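# Close the power enclosure door and lock its latch

## Task

Swing the power enclosure's door closed, then rotate its quarter-turn latch as far as it will go. The door and latch must stay shut by themselves once the robot lets go. The robot must not fall or be left leaning. Nothing the robot is touching at the end may sag more than about a fingernail's width when left alone. Finish by releasing everything and backing the robot away.

## Robot and tools

Robot: a Rainbow Robotics RB-Y1 simulated in physics. It has a wheeled base (two drive wheels plus two rear casters, 0.66 m long, 0.58 m wide, front edge 0.10 m ahead of the drive axle), a folding torso, a two-joint head and two seven-joint arms, each ending in a parallel gripper. Cameras: head_camera, left_wrist_camera, right_wrist_camera.

Frames: the base frame sits on the floor halfway between the drive wheels, with x ahead, y to the robot's left and z up. Results report chest, left_hand and right_hand in this frame. A hand point lies between its finger pads, the fingers extend along the hand's -z axis and close along its x axis. Reported hand positions may be off, especially with the arm stretched out. The odometry frame is the base frame as it was when the scene began. base_odometry only counts wheel rotation, so wheel slip looks like travel. Heading runs from -3.142 to 3.142, positive means turned left.

execute_actions(actions, cameras): actions is a list holding one action or none (none simply reports state and images). One action may contain:
- base: exactly one of translate_m (a relative drive, metres, forward positive, -3 to 3) or rotate_rad (a relative turn in place, radians, left/counter-clockwise positive, -3.2 to 3.2). No sideways motion. A base move that would need over 8.667 s at its top speed is rejected.
- joints: a dictionary of absolute joint targets by name; angles in radians, grippers in metres of opening between the pads. Ranges: torso_squat_rad 0 to 1.2 (bigger lowers the chest); torso_shift_rad -0.3 to 0.6 (positive pushes the hips forward); torso_pitch_rad -0.2 to 1.4 (positive bows forward); torso_yaw_rad -1.5 to 1.5 (positive turns left). Per arm: shoulder_pitch -2.356 to 2.356 (negative raises the arm forward); left_shoulder_roll 0 to 3.141 and right_shoulder_roll -3.141 to 0 (each lifts its arm outward); shoulder_yaw -2.094 to 2.094; elbow -2.617 to 0.01 (0 straight, negative bends); forearm_roll -3.141 to 3.141; wrist_pitch -1.57 to 1.919 (negative tips the hand forward); hand_roll -2.705 to 2.705; gripper_m 0 to 0.1. Yaw and roll signs are the same on both arms. head_pan_rad -0.523 to 0.523, head_tilt_rad -0.35 to 1.57 (positive looks down). Joints count as arrived within ±0.02 rad (grippers ±0.004 m). Extra torso limits: squat+shift <= 1.52; squat-shift+pitch <= 1.57; shift+0.5 pitch-0.4 squat <= 0.7; shift+0.3 pitch-0.5 squat <= 0.39; breaking one leaves the torso short with off_target.
- speeds: lowers top speed for this action only; translate_m 0.05 to 0.4 m/s, rotate_rad 0.1 to 1.509 rad/s.
- min_time_s: 0.1 to 8, the shortest duration of each arm and head motion in the action.
An action never runs more than 15 s. Parts of one action start together but may finish at different times. Joints or base left out may still be driving toward an earlier target. Any unknown key or out-of-range number rejects the whole call. cameras picks which images come back (all by default, [] for none).

wait(seconds): 0 to 10; commands nothing new and returns state and images. zoom_image(camera, region): region is [x0, y0, x1, y1] in pixels of that camera's latest full image, origin top-left, at most 504 by 504. read_manual(section): only returns licence text. finished_scene(scene): ends the scene for good and reports success; only call it once the door is shut, latched, released and the robot has moved off.

Result lines: joint_positions, hand and chest poses, base_odometry, Motor temperatures (one block per arm in joint order), base_status and joint_status for the last accepted action, on_its_own for things not commanded (its held at value is a target, not a position). Status words: done (for the base, wheels turned the full amount, slip included); off_target (resting short, maybe still pushing); time_out; contact_stop (torso or arm hit something firm); stopped_with_arm (torso halted because an arm had contact_stop); limit_stop_at_own_body (a self-collision guard halted it before touching); limit_stop_at_motor_heat. After a stop the affected joint keeps its current position, and a contact_stop, time_out or stopped_with_arm halts the whole group (torso, or one entire arm). joint command not followed with a cause line means an arm's targets were withheld to avoid arm self- or arm-arm collision; those joints show not_followed and may be retried later. Once one call reports a stop, later calls in that same reply are skipped.

Recovery: after a stop, relieve the arm first in its own action, then the torso. Move an arm and torso apart after a body-guard stop.

Cautions: the base keeps pushing if it drives into furniture, and a bent leg can stick out past the front edge; a leg bumping furniture may shove the robot back without showing in odometry. Never let the arms strike or squeeze each other, grippers included. Keep loads under 3 kg per arm and avoid heavy weight far forward, which can tip the robot. Joint torque at its load limit freezes the robot 10 s. Motors warn at 65 °C and brake at 80 °C. Avoid slamming the door or shoving hard; the robot holds its last command while you think.

Each tool is called by a JSON object that holds its "api" and its "payload", one argument or row to a line.

## Session

{"api": "execute_actions", "payload": {
  "actions": []
}}

Scene clock: 0.00 s.
Motor temperatures (°C, as the motors report them): left_arm=[36 33 34 40 36 38 37] | right_arm=[31 33 32 34 34 38 39]
base_odometry: x=+0.000 y=+0.000 heading=+0.000 (m, m, rad; odometry frame)
base_status: not commanded
joint_positions: torso_squat_rad=+0.350 torso_shift_rad=+0.001 torso_pitch_rad=+0.001 torso_yaw_rad=+0.000 left_shoulder_pitch_rad=+0.010 left_shoulder_roll_rad=+0.034 left_shoulder_yaw_rad=+0.011 left_elbow_rad=-0.126 left_forearm_roll_rad=+0.038 left_wrist_pitch_rad=+0.015 left_hand_roll_rad=+0.020 left_gripper_m=+0.100 right_shoulder_pitch_rad=-0.033 right_shoulder_roll_rad=-0.007 right_shoulder_yaw_rad=-0.028 right_elbow_rad=-0.116 right_forearm_roll_rad=-0.018 right_wrist_pitch_rad=-0.043 right_hand_roll_rad=-0.053 right_gripper_m=+0.100 head_pan_rad=+0.000 head_tilt_rad=+0.401
joint_status: not commanded
chest: x=-0.2269 y=+0.0001 z=+1.2476 quat_wxyz=(+1.000, +0.000, +0.000, +0.000) (m; base frame)
left_hand: x=-0.1771 y=+0.2466 z=+0.5645 quat_wxyz=(+0.998, +0.016, -0.051, +0.035) (m; base frame)
right_hand: x=-0.1380 y=-0.2261 z=+0.5684 quat_wxyz=(+0.995, -0.001, -0.094, -0.044) (m; base frame)
pictures: head_camera, left_wrist_camera, right_wrist_camera
Images, in order (width x height): head_camera 896x504, left_wrist_camera 644x364, right_wrist_camera 644x364.

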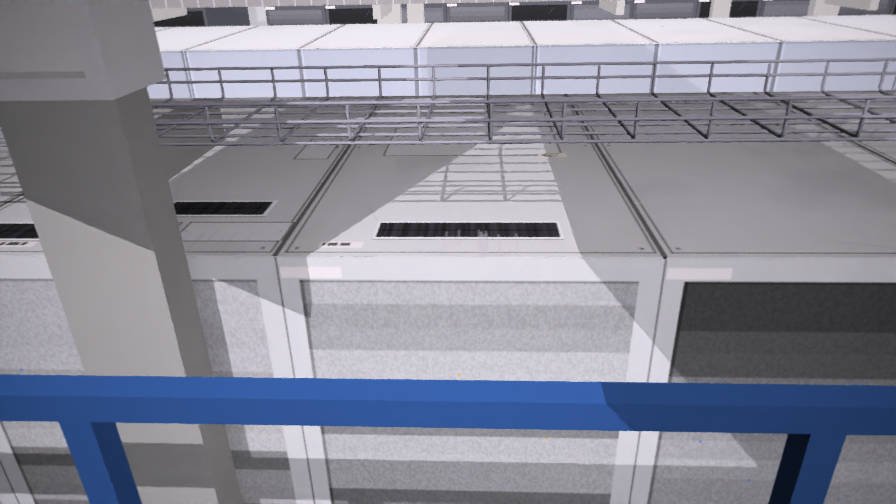

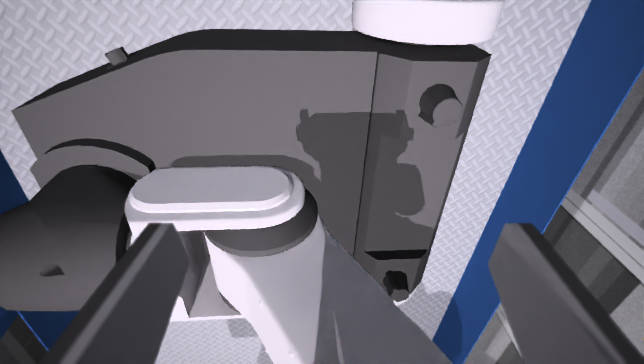

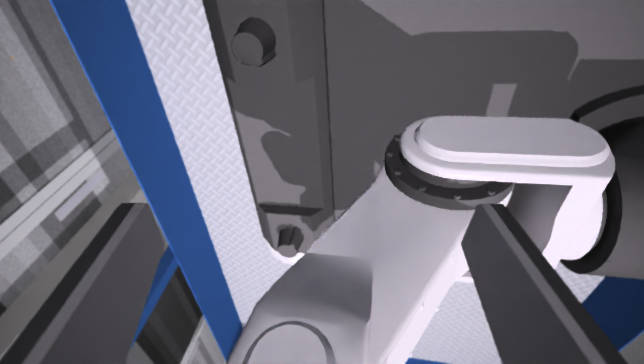

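{"api": "execute_actions", "payload": {
  "actions": [
    {"joints":{"torso_yaw_rad":0.9,"head_pan_rad":0.5,"head_tilt_rad":0.3}}
  ],
  "cameras": ["head_camera"]
}}

{"api": "execute_actions", "payload": {
  "actions": [
    {"joints":{"torso_yaw_rad":-0.9,"head_pan_rad":-0.5,"head_tilt_rad":0.3}}
  ],
  "cameras": ["head_camera"]
}}

Scene clock: 2.47 s.
Motor temperatures (°C, as the motors report them): left_arm=[36 33 34 40 36 38 37] | right_arm=[31 33 32 34 34 38 39]
base_odometry: x=+0.000 y=+0.000 heading=+0.000 (m, m, rad; odometry frame)
base_status: not commanded
joint_positions: torso_squat_rad=+0.350 torso_shift_rad=+0.001 torso_pitch_rad=+0.001 torso_yaw_rad=+0.731 left_shoulder_pitch_rad=+0.011 left_shoulder_roll_rad=+0.034 left_shoulder_yaw_rad=+0.011 left_elbow_rad=-0.126 left_forearm_roll_rad=+0.038 left_wrist_pitch_rad=+0.015 left_hand_roll_rad=+0.020 left_gripper_m=+0.100 right_shoulder_pitch_rad=-0.033 right_shoulder_roll_rad=-0.007 right_shoulder_yaw_rad=-0.028 right_elbow_rad=-0.116 right_forearm_roll_rad=-0.018 right_wrist_pitch_rad=-0.043 right_hand_roll_rad=-0.053 right_gripper_m=+0.100 head_pan_rad=+0.500 head_tilt_rad=+0.300
joint_status: torso_yaw_rad limit_stop_at_own_body (moved +0.731 of +0.900); the others done
on_its_own: torso_yaw_rad is held at +0.731, not at your +0.900, since a limit_stop_at_own_body
chest: x=-0.2269 y=+0.0001 z=+1.2476 quat_wxyz=(+0.934, +0.000, +0.000, +0.357) (m; base frame)
left_hand: x=-0.3547 y=+0.2170 z=+0.5646 quat_wxyz=(+0.919, +0.033, -0.041, +0.390) (m; base frame)
right_hand: x=-0.0096 y=-0.1084 z=+0.5683 quat_wxyz=(+0.944, +0.033, -0.088, +0.315) (m; base frame)
pictures: head_camera
Images, in order (width x height): head_camera 896x504.

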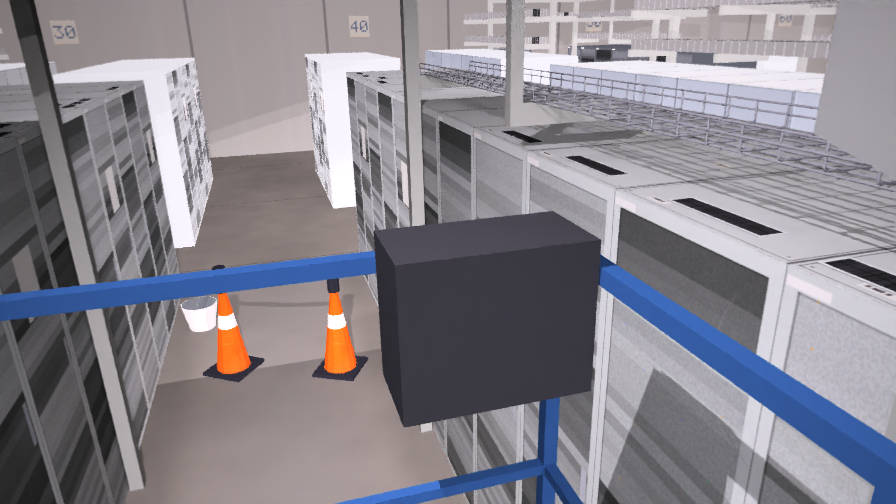

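not run: a stop came earlier in this reply.

{"api": "execute_actions", "payload": {
  "actions": [
    {"joints":{"torso_yaw_rad":0.2,"head_pan_rad":0.3,"head_tilt_rad":-0.2}}
  ],
  "cameras": ["head_camera"]
}}

{"api": "execute_actions", "payload": {
  "actions": [
    {"joints":{"torso_yaw_rad":-0.3,"head_pan_rad":-0.4,"head_tilt_rad":-0.1}}
  ],
  "cameras": ["head_camera"]
}}

Scene clock: 4.70 s.
Motor temperatures (°C, as the motors report them): left_arm=[36 33 34 40 36 38 37] | right_arm=[31 33 32 34 34 38 39]
base_odometry: x=+0.000 y=+0.000 heading=+0.000 (m, m, rad; odometry frame)
base_status: not commanded
joint_positions: torso_squat_rad=+0.350 torso_shift_rad=+0.001 torso_pitch_rad=+0.001 torso_yaw_rad=+0.200 left_shoulder_pitch_rad=+0.010 left_shoulder_roll_rad=+0.034 left_shoulder_yaw_rad=+0.011 left_elbow_rad=-0.126 left_forearm_roll_rad=+0.038 left_wrist_pitch_rad=+0.015 left_hand_roll_rad=+0.020 left_gripper_m=+0.100 right_shoulder_pitch_rad=-0.032 right_shoulder_roll_rad=-0.007 right_shoulder_yaw_rad=-0.028 right_elbow_rad=-0.116 right_forearm_roll_rad=-0.018 right_wrist_pitch_rad=-0.043 right_hand_roll_rad=-0.053 right_gripper_m=+0.100 head_pan_rad=+0.300 head_tilt_rad=-0.200
joint_status: all done
chest: x=-0.2269 y=+0.0001 z=+1.2476 quat_wxyz=(+0.995, +0.000, +0.000, +0.100) (m; base frame)
left_hand: x=-0.2271 y=+0.2517 z=+0.5645 quat_wxyz=(+0.989, +0.021, -0.049, +0.135) (m; base frame)
right_hand: x=-0.0948 y=-0.2038 z=+0.5683 quat_wxyz=(+0.994, +0.009, -0.094, +0.056) (m; base frame)
pictures: head_camera
Images, in order (width x height): head_camera 896x504.

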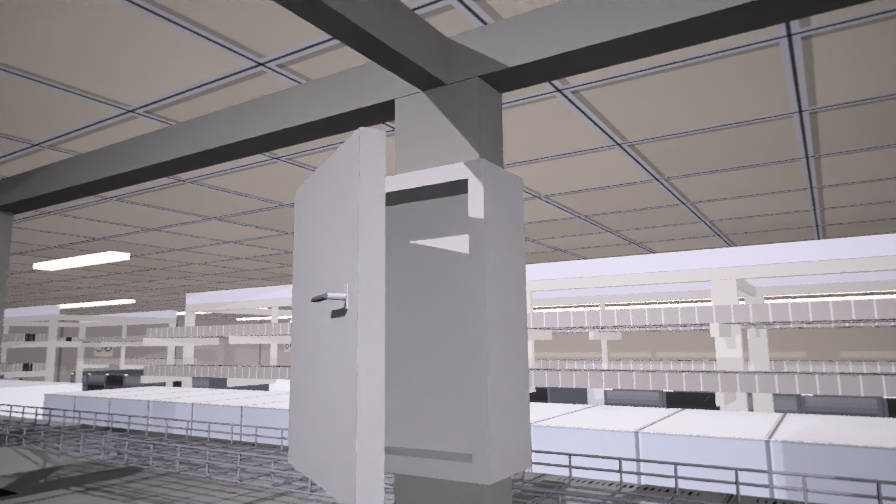

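Scene clock: 6.33 s.
Motor temperatures (°C, as the motors report them): left_arm=[36 33 34 40 36 38 37] | right_arm=[31 33 32 34 34 38 39]
base_odometry: x=+0.000 y=+0.000 heading=+0.000 (m, m, rad; odometry frame)
base_status: not commanded
joint_positions: torso_squat_rad=+0.350 torso_shift_rad=+0.001 torso_pitch_rad=+0.001 torso_yaw_rad=-0.300 left_shoulder_pitch_rad=+0.010 left_shoulder_roll_rad=+0.034 left_shoulder_yaw_rad=+0.011 left_elbow_rad=-0.126 left_forearm_roll_rad=+0.038 left_wrist_pitch_rad=+0.015 left_hand_roll_rad=+0.020 left_gripper_m=+0.100 right_shoulder_pitch_rad=-0.032 right_shoulder_roll_rad=-0.007 right_shoulder_yaw_rad=-0.028 right_elbow_rad=-0.116 right_forearm_roll_rad=-0.018 right_wrist_pitch_rad=-0.043 right_hand_roll_rad=-0.053 right_gripper_m=+0.100 head_pan_rad=-0.400 head_tilt_rad=-0.100
joint_status: all done
chest: x=-0.2269 y=+0.0001 z=+1.2476 quat_wxyz=(+0.989, +0.000, +0.000, -0.149) (m; base frame)
left_hand: x=-0.1066 y=+0.2207 z=+0.5644 quat_wxyz=(+0.992, +0.008, -0.052, -0.114) (m; base frame)
right_hand: x=-0.2089 y=-0.2424 z=+0.5684 quat_wxyz=(+0.977, -0.015, -0.093, -0.192) (m; base frame)
pictures: head_camera
Images, in order (width x height): head_camera 896x504.

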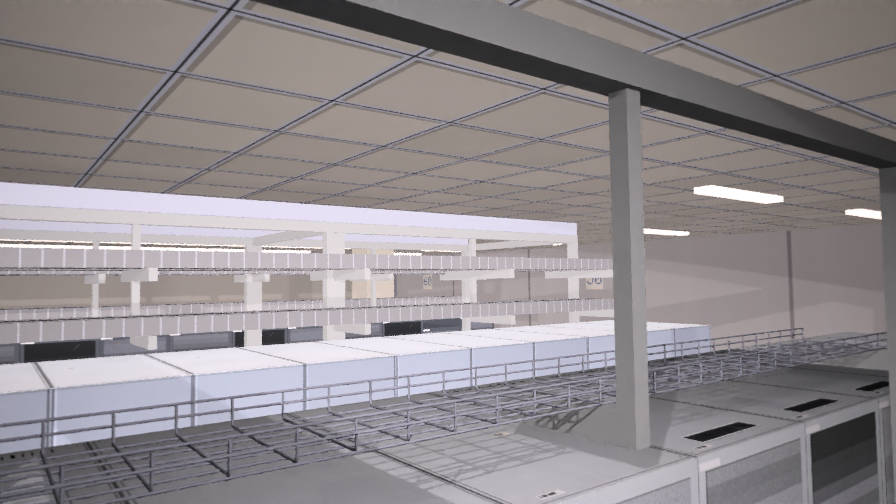

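{"api": "execute_actions", "payload": {
  "actions": [
    {"joints":{"torso_yaw_rad":0.2,"torso_squat_rad":0.7,"head_pan_rad":0.3,"head_tilt_rad":-0.3}}
  ],
  "cameras": ["head_camera"]
}}

{"api": "execute_actions", "payload": {
  "actions": [
    {"joints":{"torso_yaw_rad":0.2,"torso_squat_rad":0.0,"head_pan_rad":0.3,"head_tilt_rad":0}}
  ],
  "cameras": ["head_camera"]
}}

{"api": "zoom_image", "payload": {
  "camera": "head_camera",
  "region": [260,60,560,300]
}}

Scene clock: 11.20 s.
Motor temperatures (°C, as the motors report them): left_arm=[36 33 34 40 36 38 37] | right_arm=[31 33 32 34 34 38 39]
base_odometry: x=+0.000 y=+0.000 heading=+0.000 (m, m, rad; odometry frame)
base_status: not commanded
joint_positions: torso_squat_rad=+0.700 torso_shift_rad=+0.001 torso_pitch_rad=+0.001 torso_yaw_rad=+0.200 left_shoulder_pitch_rad=+0.010 left_shoulder_roll_rad=+0.034 left_shoulder_yaw_rad=+0.011 left_elbow_rad=-0.126 left_forearm_roll_rad=+0.038 left_wrist_pitch_rad=+0.015 left_hand_roll_rad=+0.020 left_gripper_m=+0.100 right_shoulder_pitch_rad=-0.032 right_shoulder_roll_rad=-0.007 right_shoulder_yaw_rad=-0.028 right_elbow_rad=-0.116 right_forearm_roll_rad=-0.018 right_wrist_pitch_rad=-0.043 right_hand_roll_rad=-0.053 right_gripper_m=+0.100 head_pan_rad=+0.300 head_tilt_rad=-0.300
joint_status: all done
chest: x=-0.2271 y=+0.0001 z=+1.1253 quat_wxyz=(+0.995, +0.000, +0.000, +0.100) (m; base frame)
left_hand: x=-0.2272 y=+0.2517 z=+0.4423 quat_wxyz=(+0.989, +0.021, -0.049, +0.135) (m; base frame)
right_hand: x=-0.0950 y=-0.2039 z=+0.4461 quat_wxyz=(+0.994, +0.009, -0.094, +0.056) (m; base frame)
pictures: head_camera
Images, in order (width x height): head_camera 896x504.

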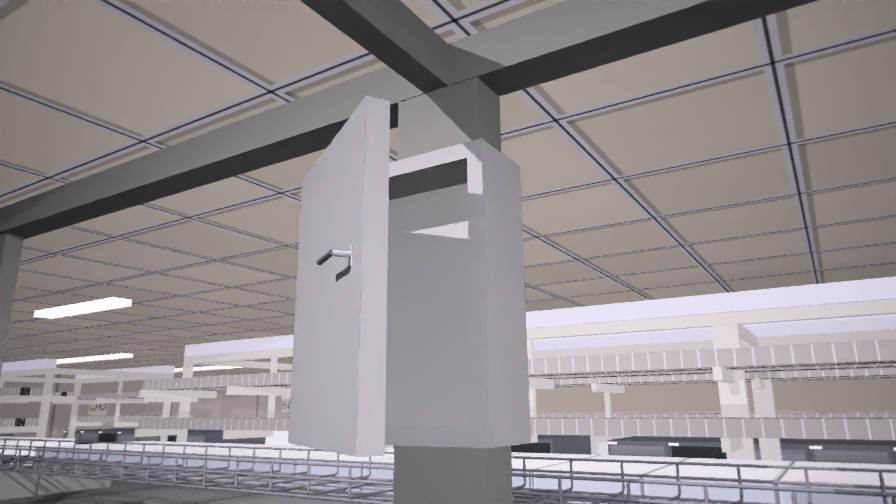

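Scene clock: 14.43 s.
Motor temperatures (°C, as the motors report them): left_arm=[36 33 34 40 36 38 37] | right_arm=[31 33 32 34 34 38 39]
base_odometry: x=+0.000 y=+0.000 heading=+0.000 (m, m, rad; odometry frame)
base_status: not commanded
joint_positions: torso_squat_rad=+0.000 torso_shift_rad=+0.001 torso_pitch_rad=+0.001 torso_yaw_rad=+0.200 left_shoulder_pitch_rad=+0.010 left_shoulder_roll_rad=+0.034 left_shoulder_yaw_rad=+0.011 left_elbow_rad=-0.126 left_forearm_roll_rad=+0.038 left_wrist_pitch_rad=+0.015 left_hand_roll_rad=+0.020 left_gripper_m=+0.100 right_shoulder_pitch_rad=-0.032 right_shoulder_roll_rad=-0.007 right_shoulder_yaw_rad=-0.028 right_elbow_rad=-0.116 right_forearm_roll_rad=-0.018 right_wrist_pitch_rad=-0.043 right_hand_roll_rad=-0.053 right_gripper_m=+0.100 head_pan_rad=+0.300 head_tilt_rad=+0.000
joint_status: all done
chest: x=-0.2267 y=+0.0002 z=+1.2899 quat_wxyz=(+0.995, +0.000, +0.000, +0.100) (m; base frame)
left_hand: x=-0.2271 y=+0.2517 z=+0.6069 quat_wxyz=(+0.989, +0.021, -0.049, +0.135) (m; base frame)
right_hand: x=-0.0948 y=-0.2038 z=+0.6107 quat_wxyz=(+0.994, +0.009, -0.094, +0.056) (m; base frame)
pictures: head_camera
Images, in order (width x height): head_camera 896x504.

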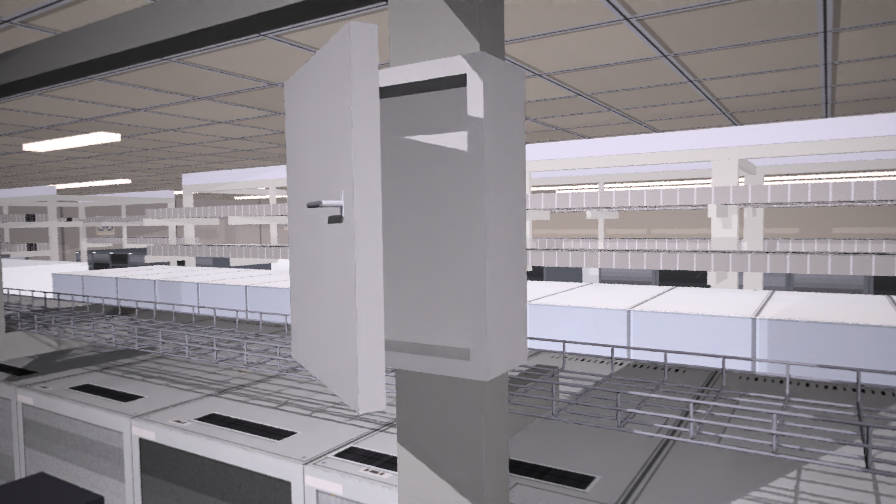

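Region (260, 60, 560, 300) of head_camera's 896x504 image, scaled by 1.680, with more detail than that image has; it fills the top 403 rows of this view, and the rest is white.

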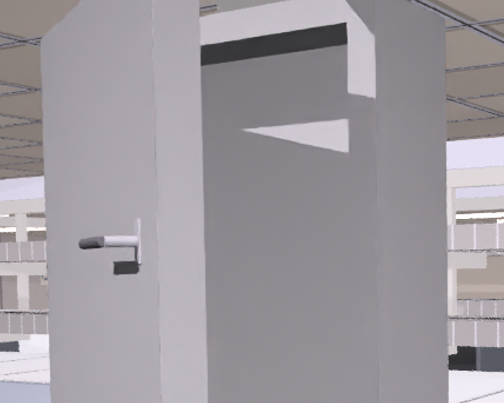

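{"api": "execute_actions", "payload": {
  "actions": [
    {"joints":{"torso_shift_rad":-0.2,"torso_yaw_rad":0.12,"left_wrist_pitch_rad":1.475,"left_shoulder_roll_rad":0.3,"left_elbow_rad":-1.0,"left_shoulder_pitch_rad":0.3}}
  ],
  "cameras": []
}}

{"api": "execute_actions", "payload": {
  "actions": [
    {"joints":{"left_elbow_rad":-2.4,"left_shoulder_pitch_rad":-0.1,"left_shoulder_yaw_rad":0.2}}
  ],
  "cameras": []
}}

{"api": "execute_actions", "payload": {
  "actions": [
    {"joints":{"left_elbow_rad":-1.646,"left_shoulder_pitch_rad":-1.229,"left_shoulder_roll_rad":0.693,"left_shoulder_yaw_rad":0.45,"left_forearm_roll_rad":0.449,"left_wrist_pitch_rad":1.475,"left_hand_roll_rad":0,"head_pan_rad":0.45},"min_time_s":1.5}
  ],
  "cameras": ["head_camera","left_wrist_camera"]
}}

Scene clock: 25.73 s.
Motor temperatures (°C, as the motors report them): left_arm=[36 33 34 40 36 38 37] | right_arm=[31 33 32 34 34 38 39]
base_odometry: x=+0.000 y=+0.000 heading=+0.000 (m, m, rad; odometry frame)
base_status: not commanded
joint_positions: torso_squat_rad=+0.000 torso_shift_rad=-0.200 torso_pitch_rad=+0.001 torso_yaw_rad=+0.120 left_shoulder_pitch_rad=+0.300 left_shoulder_roll_rad=+0.300 left_shoulder_yaw_rad=+0.011 left_elbow_rad=-1.000 left_forearm_roll_rad=+0.038 left_wrist_pitch_rad=+1.475 left_hand_roll_rad=+0.020 left_gripper_m=+0.100 right_shoulder_pitch_rad=-0.032 right_shoulder_roll_rad=-0.007 right_shoulder_yaw_rad=-0.028 right_elbow_rad=-0.116 right_forearm_roll_rad=-0.018 right_wrist_pitch_rad=-0.043 right_hand_roll_rad=-0.053 right_gripper_m=+0.100 head_pan_rad=+0.300 head_tilt_rad=+0.000
joint_status: all done
chest: x=-0.3669 y=+0.0002 z=+1.2760 quat_wxyz=(+0.998, +0.000, +0.000, +0.060) (m; base frame)
left_hand: x=-0.4868 y=+0.3950 z=+0.7299 quat_wxyz=(+0.910, +0.101, +0.376, +0.142) (m; base frame)
right_hand: x=-0.2514 y=-0.2138 z=+0.5968 quat_wxyz=(+0.995, +0.005, -0.094, +0.016) (m; base frame)
pictures: none
No camera images: the call's "cameras" was empty. Leave "cameras" out to get every camera's image.

Scene clock: 27.77 s.
Motor temperatures (°C, as the motors report them): left_arm=[36 33 34 41 36 38 37] | right_arm=[31 33 32 34 34 38 39]
base_odometry: x=+0.000 y=+0.000 heading=+0.000 (m, m, rad; odometry frame)
base_status: not commanded
joint_positions: torso_squat_rad=+0.000 torso_shift_rad=-0.200 torso_pitch_rad=+0.001 torso_yaw_rad=+0.120 left_shoulder_pitch_rad=-0.100 left_shoulder_roll_rad=+0.300 left_shoulder_yaw_rad=+0.200 left_elbow_rad=-2.400 left_forearm_roll_rad=+0.038 left_wrist_pitch_rad=+1.475 left_hand_roll_rad=+0.020 left_gripper_m=+0.100 right_shoulder_pitch_rad=-0.033 right_shoulder_roll_rad=-0.007 right_shoulder_yaw_rad=-0.028 right_elbow_rad=-0.116 right_forearm_roll_rad=-0.018 right_wrist_pitch_rad=-0.043 right_hand_roll_rad=-0.053 right_gripper_m=+0.100 head_pan_rad=+0.300 head_tilt_rad=+0.000
joint_status: all done
chest: x=-0.3669 y=+0.0001 z=+1.2760 quat_wxyz=(+0.998, +0.000, +0.000, +0.060) (m; base frame)
left_hand: x=+0.0156 y=+0.3972 z=+1.1805 quat_wxyz=(+0.853, +0.176, -0.488, +0.067) (m; base frame)
right_hand: x=-0.2514 y=-0.2138 z=+0.5968 quat_wxyz=(+0.995, +0.005, -0.094, +0.016) (m; base frame)
pictures: none
No camera images: the call's "cameras" was empty. Leave "cameras" out to get every camera's image.

Scene clock: 29.73 s.
Motor temperatures (°C, as the motors report them): left_arm=[36 33 34 41 36 38 37] | right_arm=[31 33 32 34 34 38 39]
base_odometry: x=+0.000 y=+0.000 heading=+0.000 (m, m, rad; odometry frame)
base_status: not commanded
joint_positions: torso_squat_rad=+0.000 torso_shift_rad=-0.200 torso_pitch_rad=+0.001 torso_yaw_rad=+0.120 left_shoulder_pitch_rad=-1.229 left_shoulder_roll_rad=+0.693 left_shoulder_yaw_rad=+0.450 left_elbow_rad=-1.646 left_forearm_roll_rad=+0.449 left_wrist_pitch_rad=+1.475 left_hand_roll_rad=+0.000 left_gripper_m=+0.100 right_shoulder_pitch_rad=-0.032 right_shoulder_roll_rad=-0.007 right_shoulder_yaw_rad=-0.028 right_elbow_rad=-0.116 right_forearm_roll_rad=-0.018 right_wrist_pitch_rad=-0.043 right_hand_roll_rad=-0.053 right_gripper_m=+0.100 head_pan_rad=+0.450 head_tilt_rad=+0.000
joint_status: all done
chest: x=-0.3668 y=+0.0001 z=+1.2760 quat_wxyz=(+0.998, +0.000, +0.000, +0.060) (m; base frame)
left_hand: x=+0.1190 y=+0.4259 z=+1.5870 quat_wxyz=(+0.705, +0.026, -0.706, +0.058) (m; base frame)
right_hand: x=-0.2515 y=-0.2138 z=+0.5968 quat_wxyz=(+0.995, +0.005, -0.094, +0.016) (m; base frame)
pictures: head_camera, left_wrist_camera
Images, in order (width x height): head_camera 896x504, left_wrist_camera 644x364.

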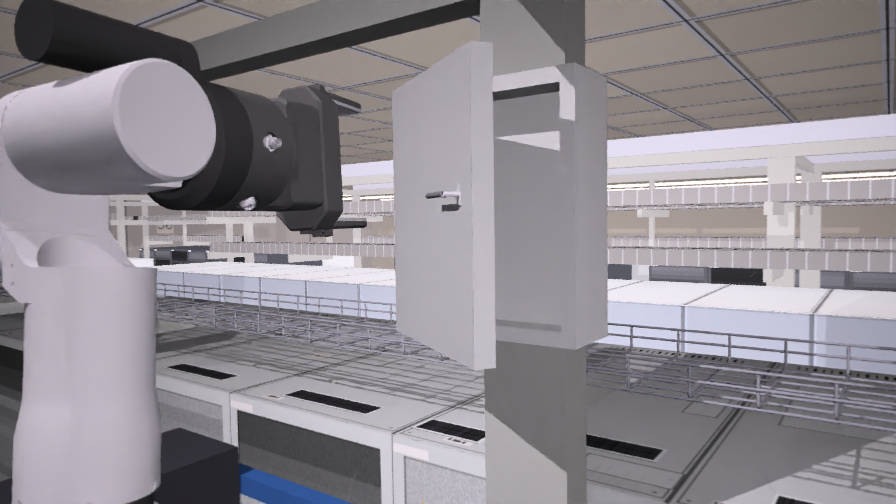

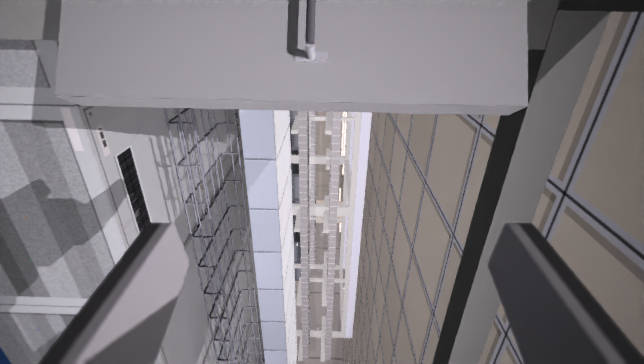

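{"api": "execute_actions", "payload": {
  "actions": [
    {"joints":{"torso_shift_rad":0.03,"torso_yaw_rad":0.15}}
  ],
  "cameras": ["head_camera","left_wrist_camera"]
}}

Scene clock: 32.50 s.
Motor temperatures (°C, as the motors report them): left_arm=[36 34 34 41 36 39 37] | right_arm=[31 33 32 34 34 38 39]
base_odometry: x=+0.000 y=+0.000 heading=+0.000 (m, m, rad; odometry frame)
base_status: not commanded
joint_positions: torso_squat_rad=+0.000 torso_shift_rad=+0.030 torso_pitch_rad=+0.001 torso_yaw_rad=+0.150 left_shoulder_pitch_rad=-1.229 left_shoulder_roll_rad=+0.693 left_shoulder_yaw_rad=+0.450 left_elbow_rad=-1.646 left_forearm_roll_rad=+0.449 left_wrist_pitch_rad=+1.475 left_hand_roll_rad=+0.000 left_gripper_m=+0.100 right_shoulder_pitch_rad=-0.032 right_shoulder_roll_rad=-0.007 right_shoulder_yaw_rad=-0.028 right_elbow_rad=-0.116 right_forearm_roll_rad=-0.018 right_wrist_pitch_rad=-0.043 right_hand_roll_rad=-0.053 right_gripper_m=+0.100 head_pan_rad=+0.450 head_tilt_rad=+0.000
joint_status: all done
chest: x=-0.2066 y=+0.0001 z=+1.2896 quat_wxyz=(+0.997, +0.000, +0.001, +0.075) (m; base frame)
left_hand: x=+0.2663 y=+0.4402 z=+1.6005 quat_wxyz=(+0.705, +0.037, -0.705, +0.069) (m; base frame)
right_hand: x=-0.0851 y=-0.2102 z=+0.6104 quat_wxyz=(+0.995, +0.006, -0.094, +0.031) (m; base frame)
pictures: head_camera, left_wrist_camera
Images, in order (width x height): head_camera 896x504, left_wrist_camera 644x364.

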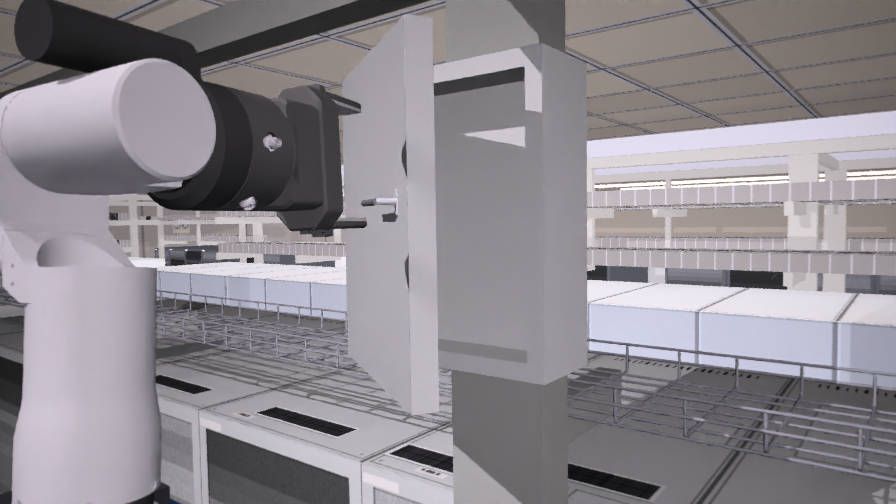

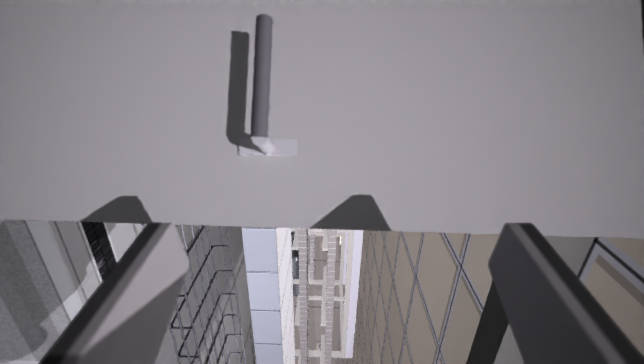

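{"api": "execute_actions", "payload": {
  "actions": [
    {"joints":{"torso_squat_rad":0.3,"torso_yaw_rad":0.2,"head_pan_rad":0.4}}
  ],
  "cameras": []
}}

{"api": "execute_actions", "payload": {
  "actions": [
    {"joints":{"torso_shift_rad":0.16}}
  ],
  "cameras": ["head_camera","left_wrist_camera"]
}}

Scene clock: 35.27 s.
Motor temperatures (°C, as the motors report them): left_arm=[36 34 34 41 36 39 37] | right_arm=[31 33 32 34 34 38 39]
base_odometry: x=+0.000 y=+0.000 heading=+0.000 (m, m, rad; odometry frame)
base_status: not commanded
joint_positions: torso_squat_rad=+0.300 torso_shift_rad=+0.030 torso_pitch_rad=+0.001 torso_yaw_rad=+0.200 left_shoulder_pitch_rad=-1.229 left_shoulder_roll_rad=+0.693 left_shoulder_yaw_rad=+0.450 left_elbow_rad=-1.646 left_forearm_roll_rad=+0.449 left_wrist_pitch_rad=+1.475 left_hand_roll_rad=+0.000 left_gripper_m=+0.100 right_shoulder_pitch_rad=-0.032 right_shoulder_roll_rad=-0.007 right_shoulder_yaw_rad=-0.028 right_elbow_rad=-0.116 right_forearm_roll_rad=-0.018 right_wrist_pitch_rad=-0.043 right_hand_roll_rad=-0.053 right_gripper_m=+0.100 head_pan_rad=+0.400 head_tilt_rad=+0.000
joint_status: all done
chest: x=-0.2077 y=+0.0001 z=+1.2584 quat_wxyz=(+0.995, +0.000, +0.000, +0.100) (m; base frame)
left_hand: x=+0.2426 y=+0.4633 z=+1.5695 quat_wxyz=(+0.703, +0.054, -0.704, +0.087) (m; base frame)
right_hand: x=-0.0756 y=-0.2038 z=+0.5791 quat_wxyz=(+0.994, +0.009, -0.094, +0.056) (m; base frame)
pictures: none
No camera images: the call's "cameras" was empty. Leave "cameras" out to get every camera's image.

Scene clock: 36.90 s.
Motor temperatures (°C, as the motors report them): left_arm=[36 34 34 41 36 39 37] | right_arm=[31 33 32 34 34 38 39]
base_odometry: x=+0.000 y=+0.000 heading=+0.000 (m, m, rad; odometry frame)
base_status: not commanded
joint_positions: torso_squat_rad=+0.300 torso_shift_rad=+0.160 torso_pitch_rad=+0.001 torso_yaw_rad=+0.200 left_shoulder_pitch_rad=-1.229 left_shoulder_roll_rad=+0.693 left_shoulder_yaw_rad=+0.450 left_elbow_rad=-1.646 left_forearm_roll_rad=+0.449 left_wrist_pitch_rad=+1.475 left_hand_roll_rad=+0.000 left_gripper_m=+0.100 right_shoulder_pitch_rad=-0.032 right_shoulder_roll_rad=-0.007 right_shoulder_yaw_rad=-0.028 right_elbow_rad=-0.116 right_forearm_roll_rad=-0.018 right_wrist_pitch_rad=-0.043 right_hand_roll_rad=-0.053 right_gripper_m=+0.100 head_pan_rad=+0.400 head_tilt_rad=+0.000
joint_status: all done
chest: x=-0.1211 y=+0.0001 z=+1.2501 quat_wxyz=(+0.995, +0.000, +0.001, +0.100) (m; base frame)
left_hand: x=+0.3293 y=+0.4633 z=+1.5611 quat_wxyz=(+0.703, +0.054, -0.704, +0.087) (m; base frame)
right_hand: x=+0.0108 y=-0.2038 z=+0.5709 quat_wxyz=(+0.994, +0.009, -0.094, +0.056) (m; base frame)
pictures: head_camera, left_wrist_camera
Images, in order (width x height): head_camera 896x504, left_wrist_camera 644x364.

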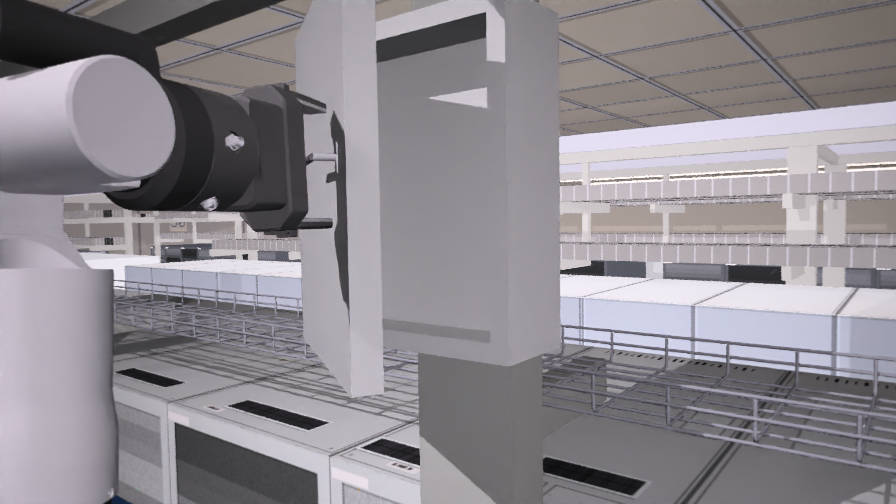

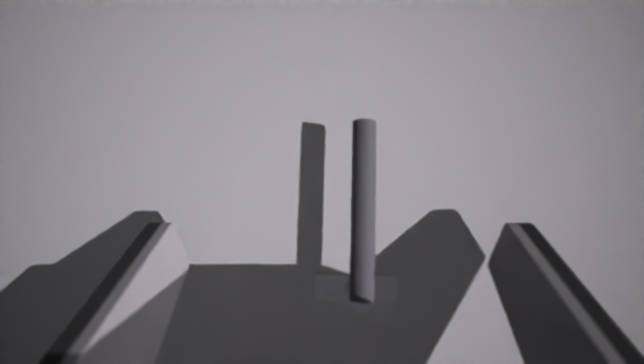

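{"api": "execute_actions", "payload": {
  "actions": [
    {"joints":{"torso_shift_rad":0.25,"torso_yaw_rad":0.15,"torso_squat_rad":0.22,"head_pan_rad":0.5}}
  ],
  "cameras": ["head_camera","left_wrist_camera"]
}}

Scene clock: 38.87 s.
Motor temperatures (°C, as the motors report them): left_arm=[36 34 34 41 36 39 37] | right_arm=[31 33 32 34 34 38 39]
base_odometry: x=+0.000 y=+0.000 heading=+0.000 (m, m, rad; odometry frame)
base_status: not commanded
joint_positions: torso_squat_rad=+0.220 torso_shift_rad=+0.250 torso_pitch_rad=+0.001 torso_yaw_rad=+0.150 left_shoulder_pitch_rad=-1.229 left_shoulder_roll_rad=+0.693 left_shoulder_yaw_rad=+0.450 left_elbow_rad=-1.646 left_forearm_roll_rad=+0.449 left_wrist_pitch_rad=+1.475 left_hand_roll_rad=+0.000 left_gripper_m=+0.100 right_shoulder_pitch_rad=-0.032 right_shoulder_roll_rad=-0.007 right_shoulder_yaw_rad=-0.028 right_elbow_rad=-0.116 right_forearm_roll_rad=-0.018 right_wrist_pitch_rad=-0.043 right_hand_roll_rad=-0.053 right_gripper_m=+0.100 head_pan_rad=+0.500 head_tilt_rad=+0.000
joint_status: all done
chest: x=-0.0586 y=+0.0001 z=+1.2518 quat_wxyz=(+0.997, +0.000, +0.001, +0.075) (m; base frame)
left_hand: x=+0.4143 y=+0.4403 z=+1.5627 quat_wxyz=(+0.705, +0.037, -0.705, +0.069) (m; base frame)
right_hand: x=+0.0629 y=-0.2102 z=+0.5726 quat_wxyz=(+0.995, +0.006, -0.094, +0.031) (m; base frame)
pictures: head_camera, left_wrist_camera
Images, in order (width x height): head_camera 896x504, left_wrist_camera 644x364.

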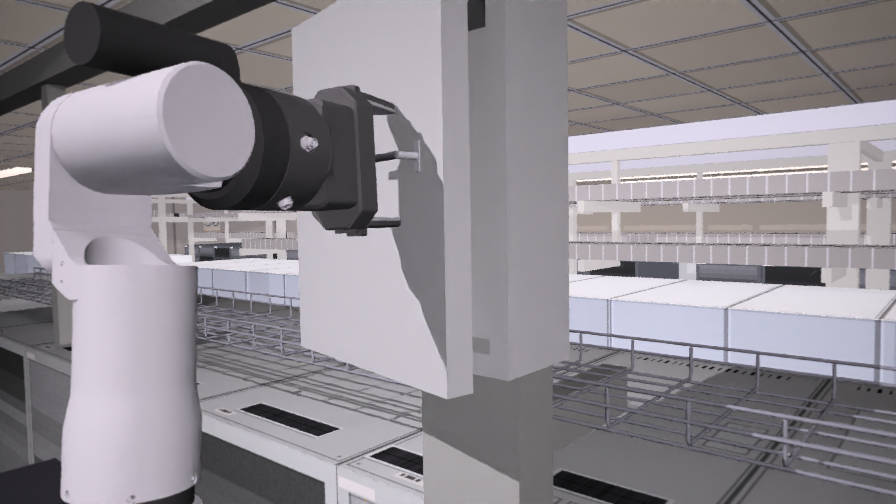

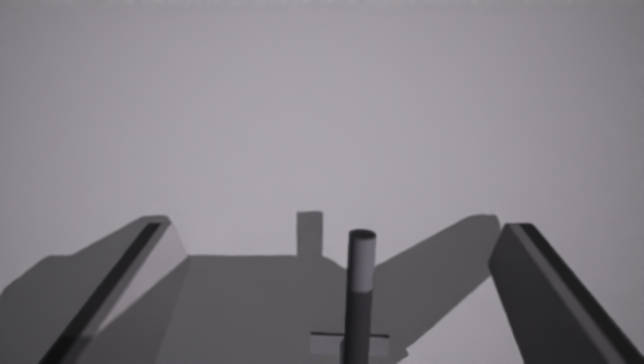

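{"api": "execute_actions", "payload": {
  "actions": [
    {"joints":{"torso_shift_rad":0.235,"torso_yaw_rad":0.07,"torso_squat_rad":0.21}}
  ],
  "cameras": ["head_camera","left_wrist_camera"]
}}

Scene clock: 41.13 s.
Motor temperatures (°C, as the motors report them): left_arm=[36 34 34 41 36 39 37] | right_arm=[31 33 32 34 34 38 39]
base_odometry: x=+0.000 y=+0.000 heading=+0.000 (m, m, rad; odometry frame)
base_status: not commanded
joint_positions: torso_squat_rad=+0.210 torso_shift_rad=+0.235 torso_pitch_rad=+0.001 torso_yaw_rad=+0.070 left_shoulder_pitch_rad=-1.229 left_shoulder_roll_rad=+0.693 left_shoulder_yaw_rad=+0.450 left_elbow_rad=-1.646 left_forearm_roll_rad=+0.449 left_wrist_pitch_rad=+1.475 left_hand_roll_rad=+0.000 left_gripper_m=+0.100 right_shoulder_pitch_rad=-0.032 right_shoulder_roll_rad=-0.007 right_shoulder_yaw_rad=-0.028 right_elbow_rad=-0.116 right_forearm_roll_rad=-0.018 right_wrist_pitch_rad=-0.043 right_hand_roll_rad=-0.053 right_gripper_m=+0.100 head_pan_rad=+0.500 head_tilt_rad=+0.000
joint_status: all done
chest: x=-0.0684 y=+0.0002 z=+1.2557 quat_wxyz=(+0.999, +0.000, +0.000, +0.035) (m; base frame)
left_hand: x=+0.4380 y=+0.4012 z=+1.5668 quat_wxyz=(+0.707, +0.009, -0.706, +0.041) (m; base frame)
right_hand: x=+0.0362 y=-0.2193 z=+0.5766 quat_wxyz=(+0.996, +0.002, -0.094, -0.009) (m; base frame)
pictures: head_camera, left_wrist_camera
Images, in order (width x height): head_camera 896x504, left_wrist_camera 644x364.

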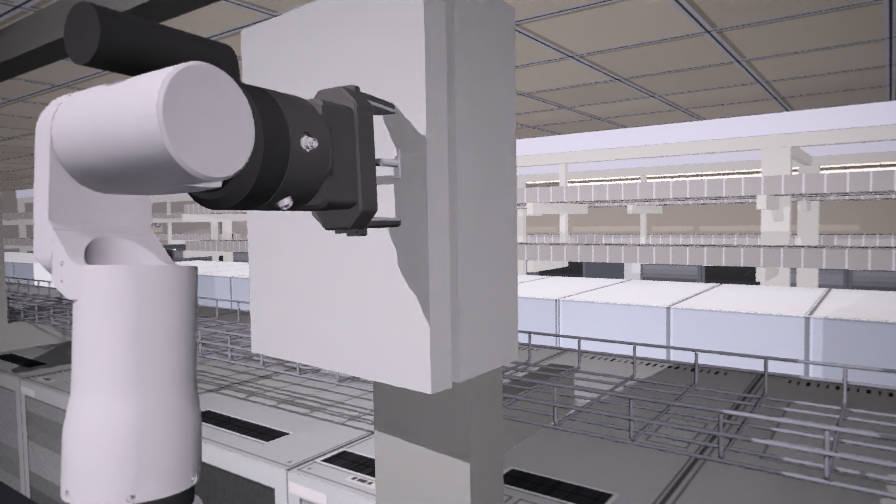

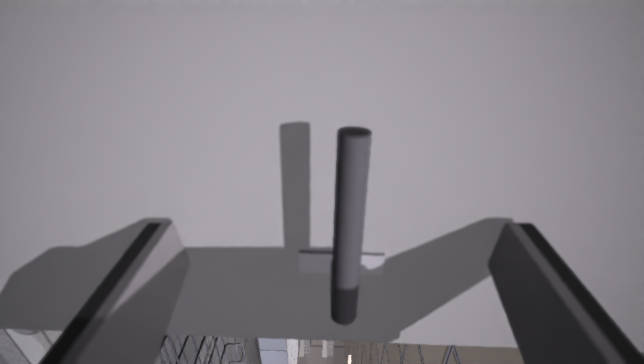

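{"api": "execute_actions", "payload": {
  "actions": [
    {"joints":{"torso_shift_rad":0.255,"torso_squat_rad":0.17,"left_gripper_m":0.024}}
  ],
  "cameras": ["head_camera","left_wrist_camera"]
}}

{"api": "zoom_image", "payload": {
  "camera": "head_camera",
  "region": [300,100,540,420]
}}

Scene clock: 42.93 s.
Motor temperatures (°C, as the motors report them): left_arm=[36 34 34 41 36 39 37] | right_arm=[31 33 32 34 34 38 39]
base_odometry: x=+0.000 y=+0.000 heading=+0.000 (m, m, rad; odometry frame)
base_status: not commanded
joint_positions: torso_squat_rad=+0.170 torso_shift_rad=+0.255 torso_pitch_rad=+0.001 torso_yaw_rad=+0.070 left_shoulder_pitch_rad=-1.229 left_shoulder_roll_rad=+0.693 left_shoulder_yaw_rad=+0.450 left_elbow_rad=-1.646 left_forearm_roll_rad=+0.449 left_wrist_pitch_rad=+1.475 left_hand_roll_rad=+0.000 left_gripper_m=+0.024 right_shoulder_pitch_rad=-0.032 right_shoulder_roll_rad=-0.007 right_shoulder_yaw_rad=-0.028 right_elbow_rad=-0.116 right_forearm_roll_rad=-0.018 right_wrist_pitch_rad=-0.043 right_hand_roll_rad=-0.053 right_gripper_m=+0.100 head_pan_rad=+0.500 head_tilt_rad=+0.000
joint_status: all done
chest: x=-0.0536 y=+0.0002 z=+1.2575 quat_wxyz=(+0.999, +0.000, +0.001, +0.035) (m; base frame)
left_hand: x=+0.4530 y=+0.4012 z=+1.5684 quat_wxyz=(+0.707, +0.009, -0.706, +0.041) (m; base frame)
right_hand: x=+0.0507 y=-0.2193 z=+0.5783 quat_wxyz=(+0.996, +0.002, -0.094, -0.009) (m; base frame)
pictures: head_camera, left_wrist_camera
Images, in order (width x height): head_camera 896x504, left_wrist_camera 644x364.

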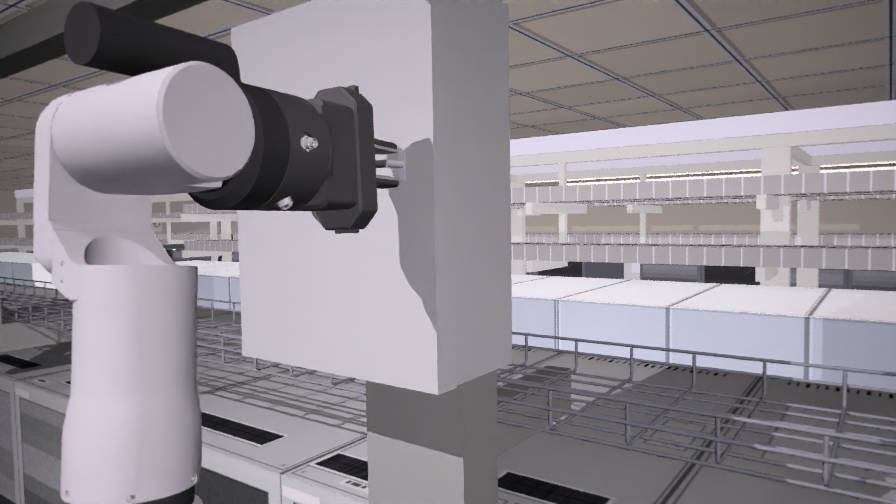

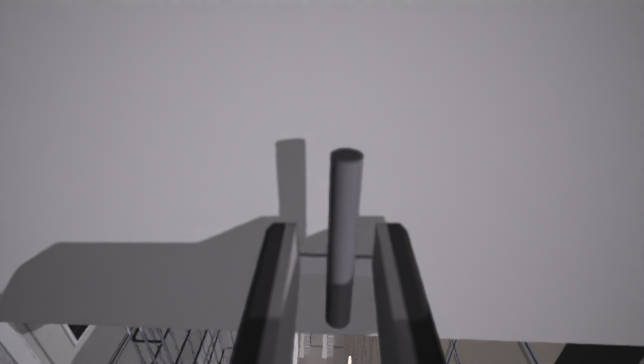

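Region (300, 100, 540, 420) of head_camera's 896x504 image, scaled by 1.575, with more detail than that image has; it fills the left 378 columns of this view, and the rest is white.

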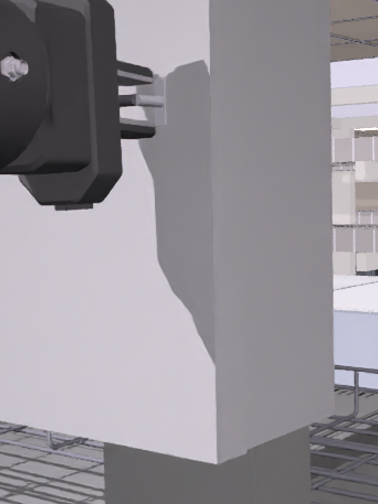

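{"api": "execute_actions", "payload": {
  "actions": [
    {"joints":{"torso_yaw_rad":0.05,"torso_shift_rad":0.245,"left_gripper_m":0.016,"left_hand_roll_rad":0.8},"min_time_s":1.2}
  ],
  "cameras": ["head_camera","left_wrist_camera"]
}}

Scene clock: 44.83 s.
Motor temperatures (°C, as the motors report them): left_arm=[36 34 34 41 36 39 37] | right_arm=[31 33 32 34 34 38 39]
base_odometry: x=+0.000 y=+0.000 heading=+0.000 (m, m, rad; odometry frame)
base_status: not commanded
joint_positions: torso_squat_rad=+0.170 torso_shift_rad=+0.245 torso_pitch_rad=+0.000 torso_yaw_rad=+0.050 left_shoulder_pitch_rad=-1.231 left_shoulder_roll_rad=+0.694 left_shoulder_yaw_rad=+0.450 left_elbow_rad=-1.647 left_forearm_roll_rad=+0.449 left_wrist_pitch_rad=+1.474 left_hand_roll_rad=+0.800 left_gripper_m=+0.017 right_shoulder_pitch_rad=-0.032 right_shoulder_roll_rad=-0.007 right_shoulder_yaw_rad=-0.028 right_elbow_rad=-0.116 right_forearm_roll_rad=-0.018 right_wrist_pitch_rad=-0.043 right_hand_roll_rad=-0.053 right_gripper_m=+0.100 head_pan_rad=+0.500 head_tilt_rad=+0.000
joint_status: all done
chest: x=-0.0606 y=+0.0001 z=+1.2593 quat_wxyz=(+1.000, +0.000, +0.000, +0.025) (m; base frame)
left_hand: x=+0.4527 y=+0.3908 z=+1.5727 quat_wxyz=(+0.636, -0.274, -0.653, +0.305) (m; base frame)
right_hand: x=+0.0397 y=-0.2213 z=+0.5801 quat_wxyz=(+0.995, +0.002, -0.094, -0.019) (m; base frame)
pictures: head_camera, left_wrist_camera
Images, in order (width x height): head_camera 896x504, left_wrist_camera 644x364.

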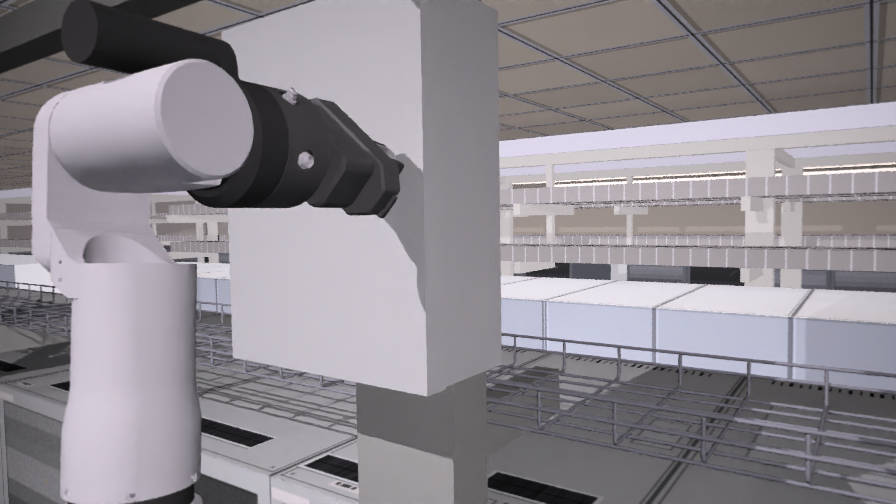

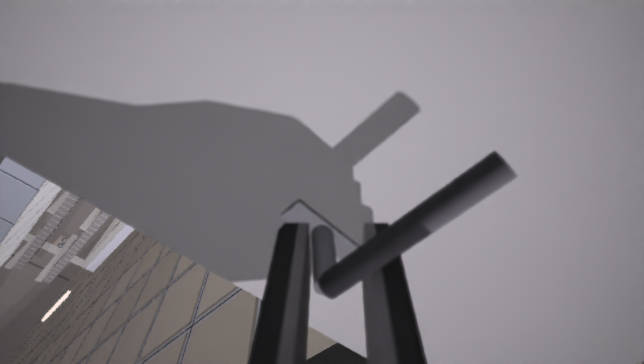

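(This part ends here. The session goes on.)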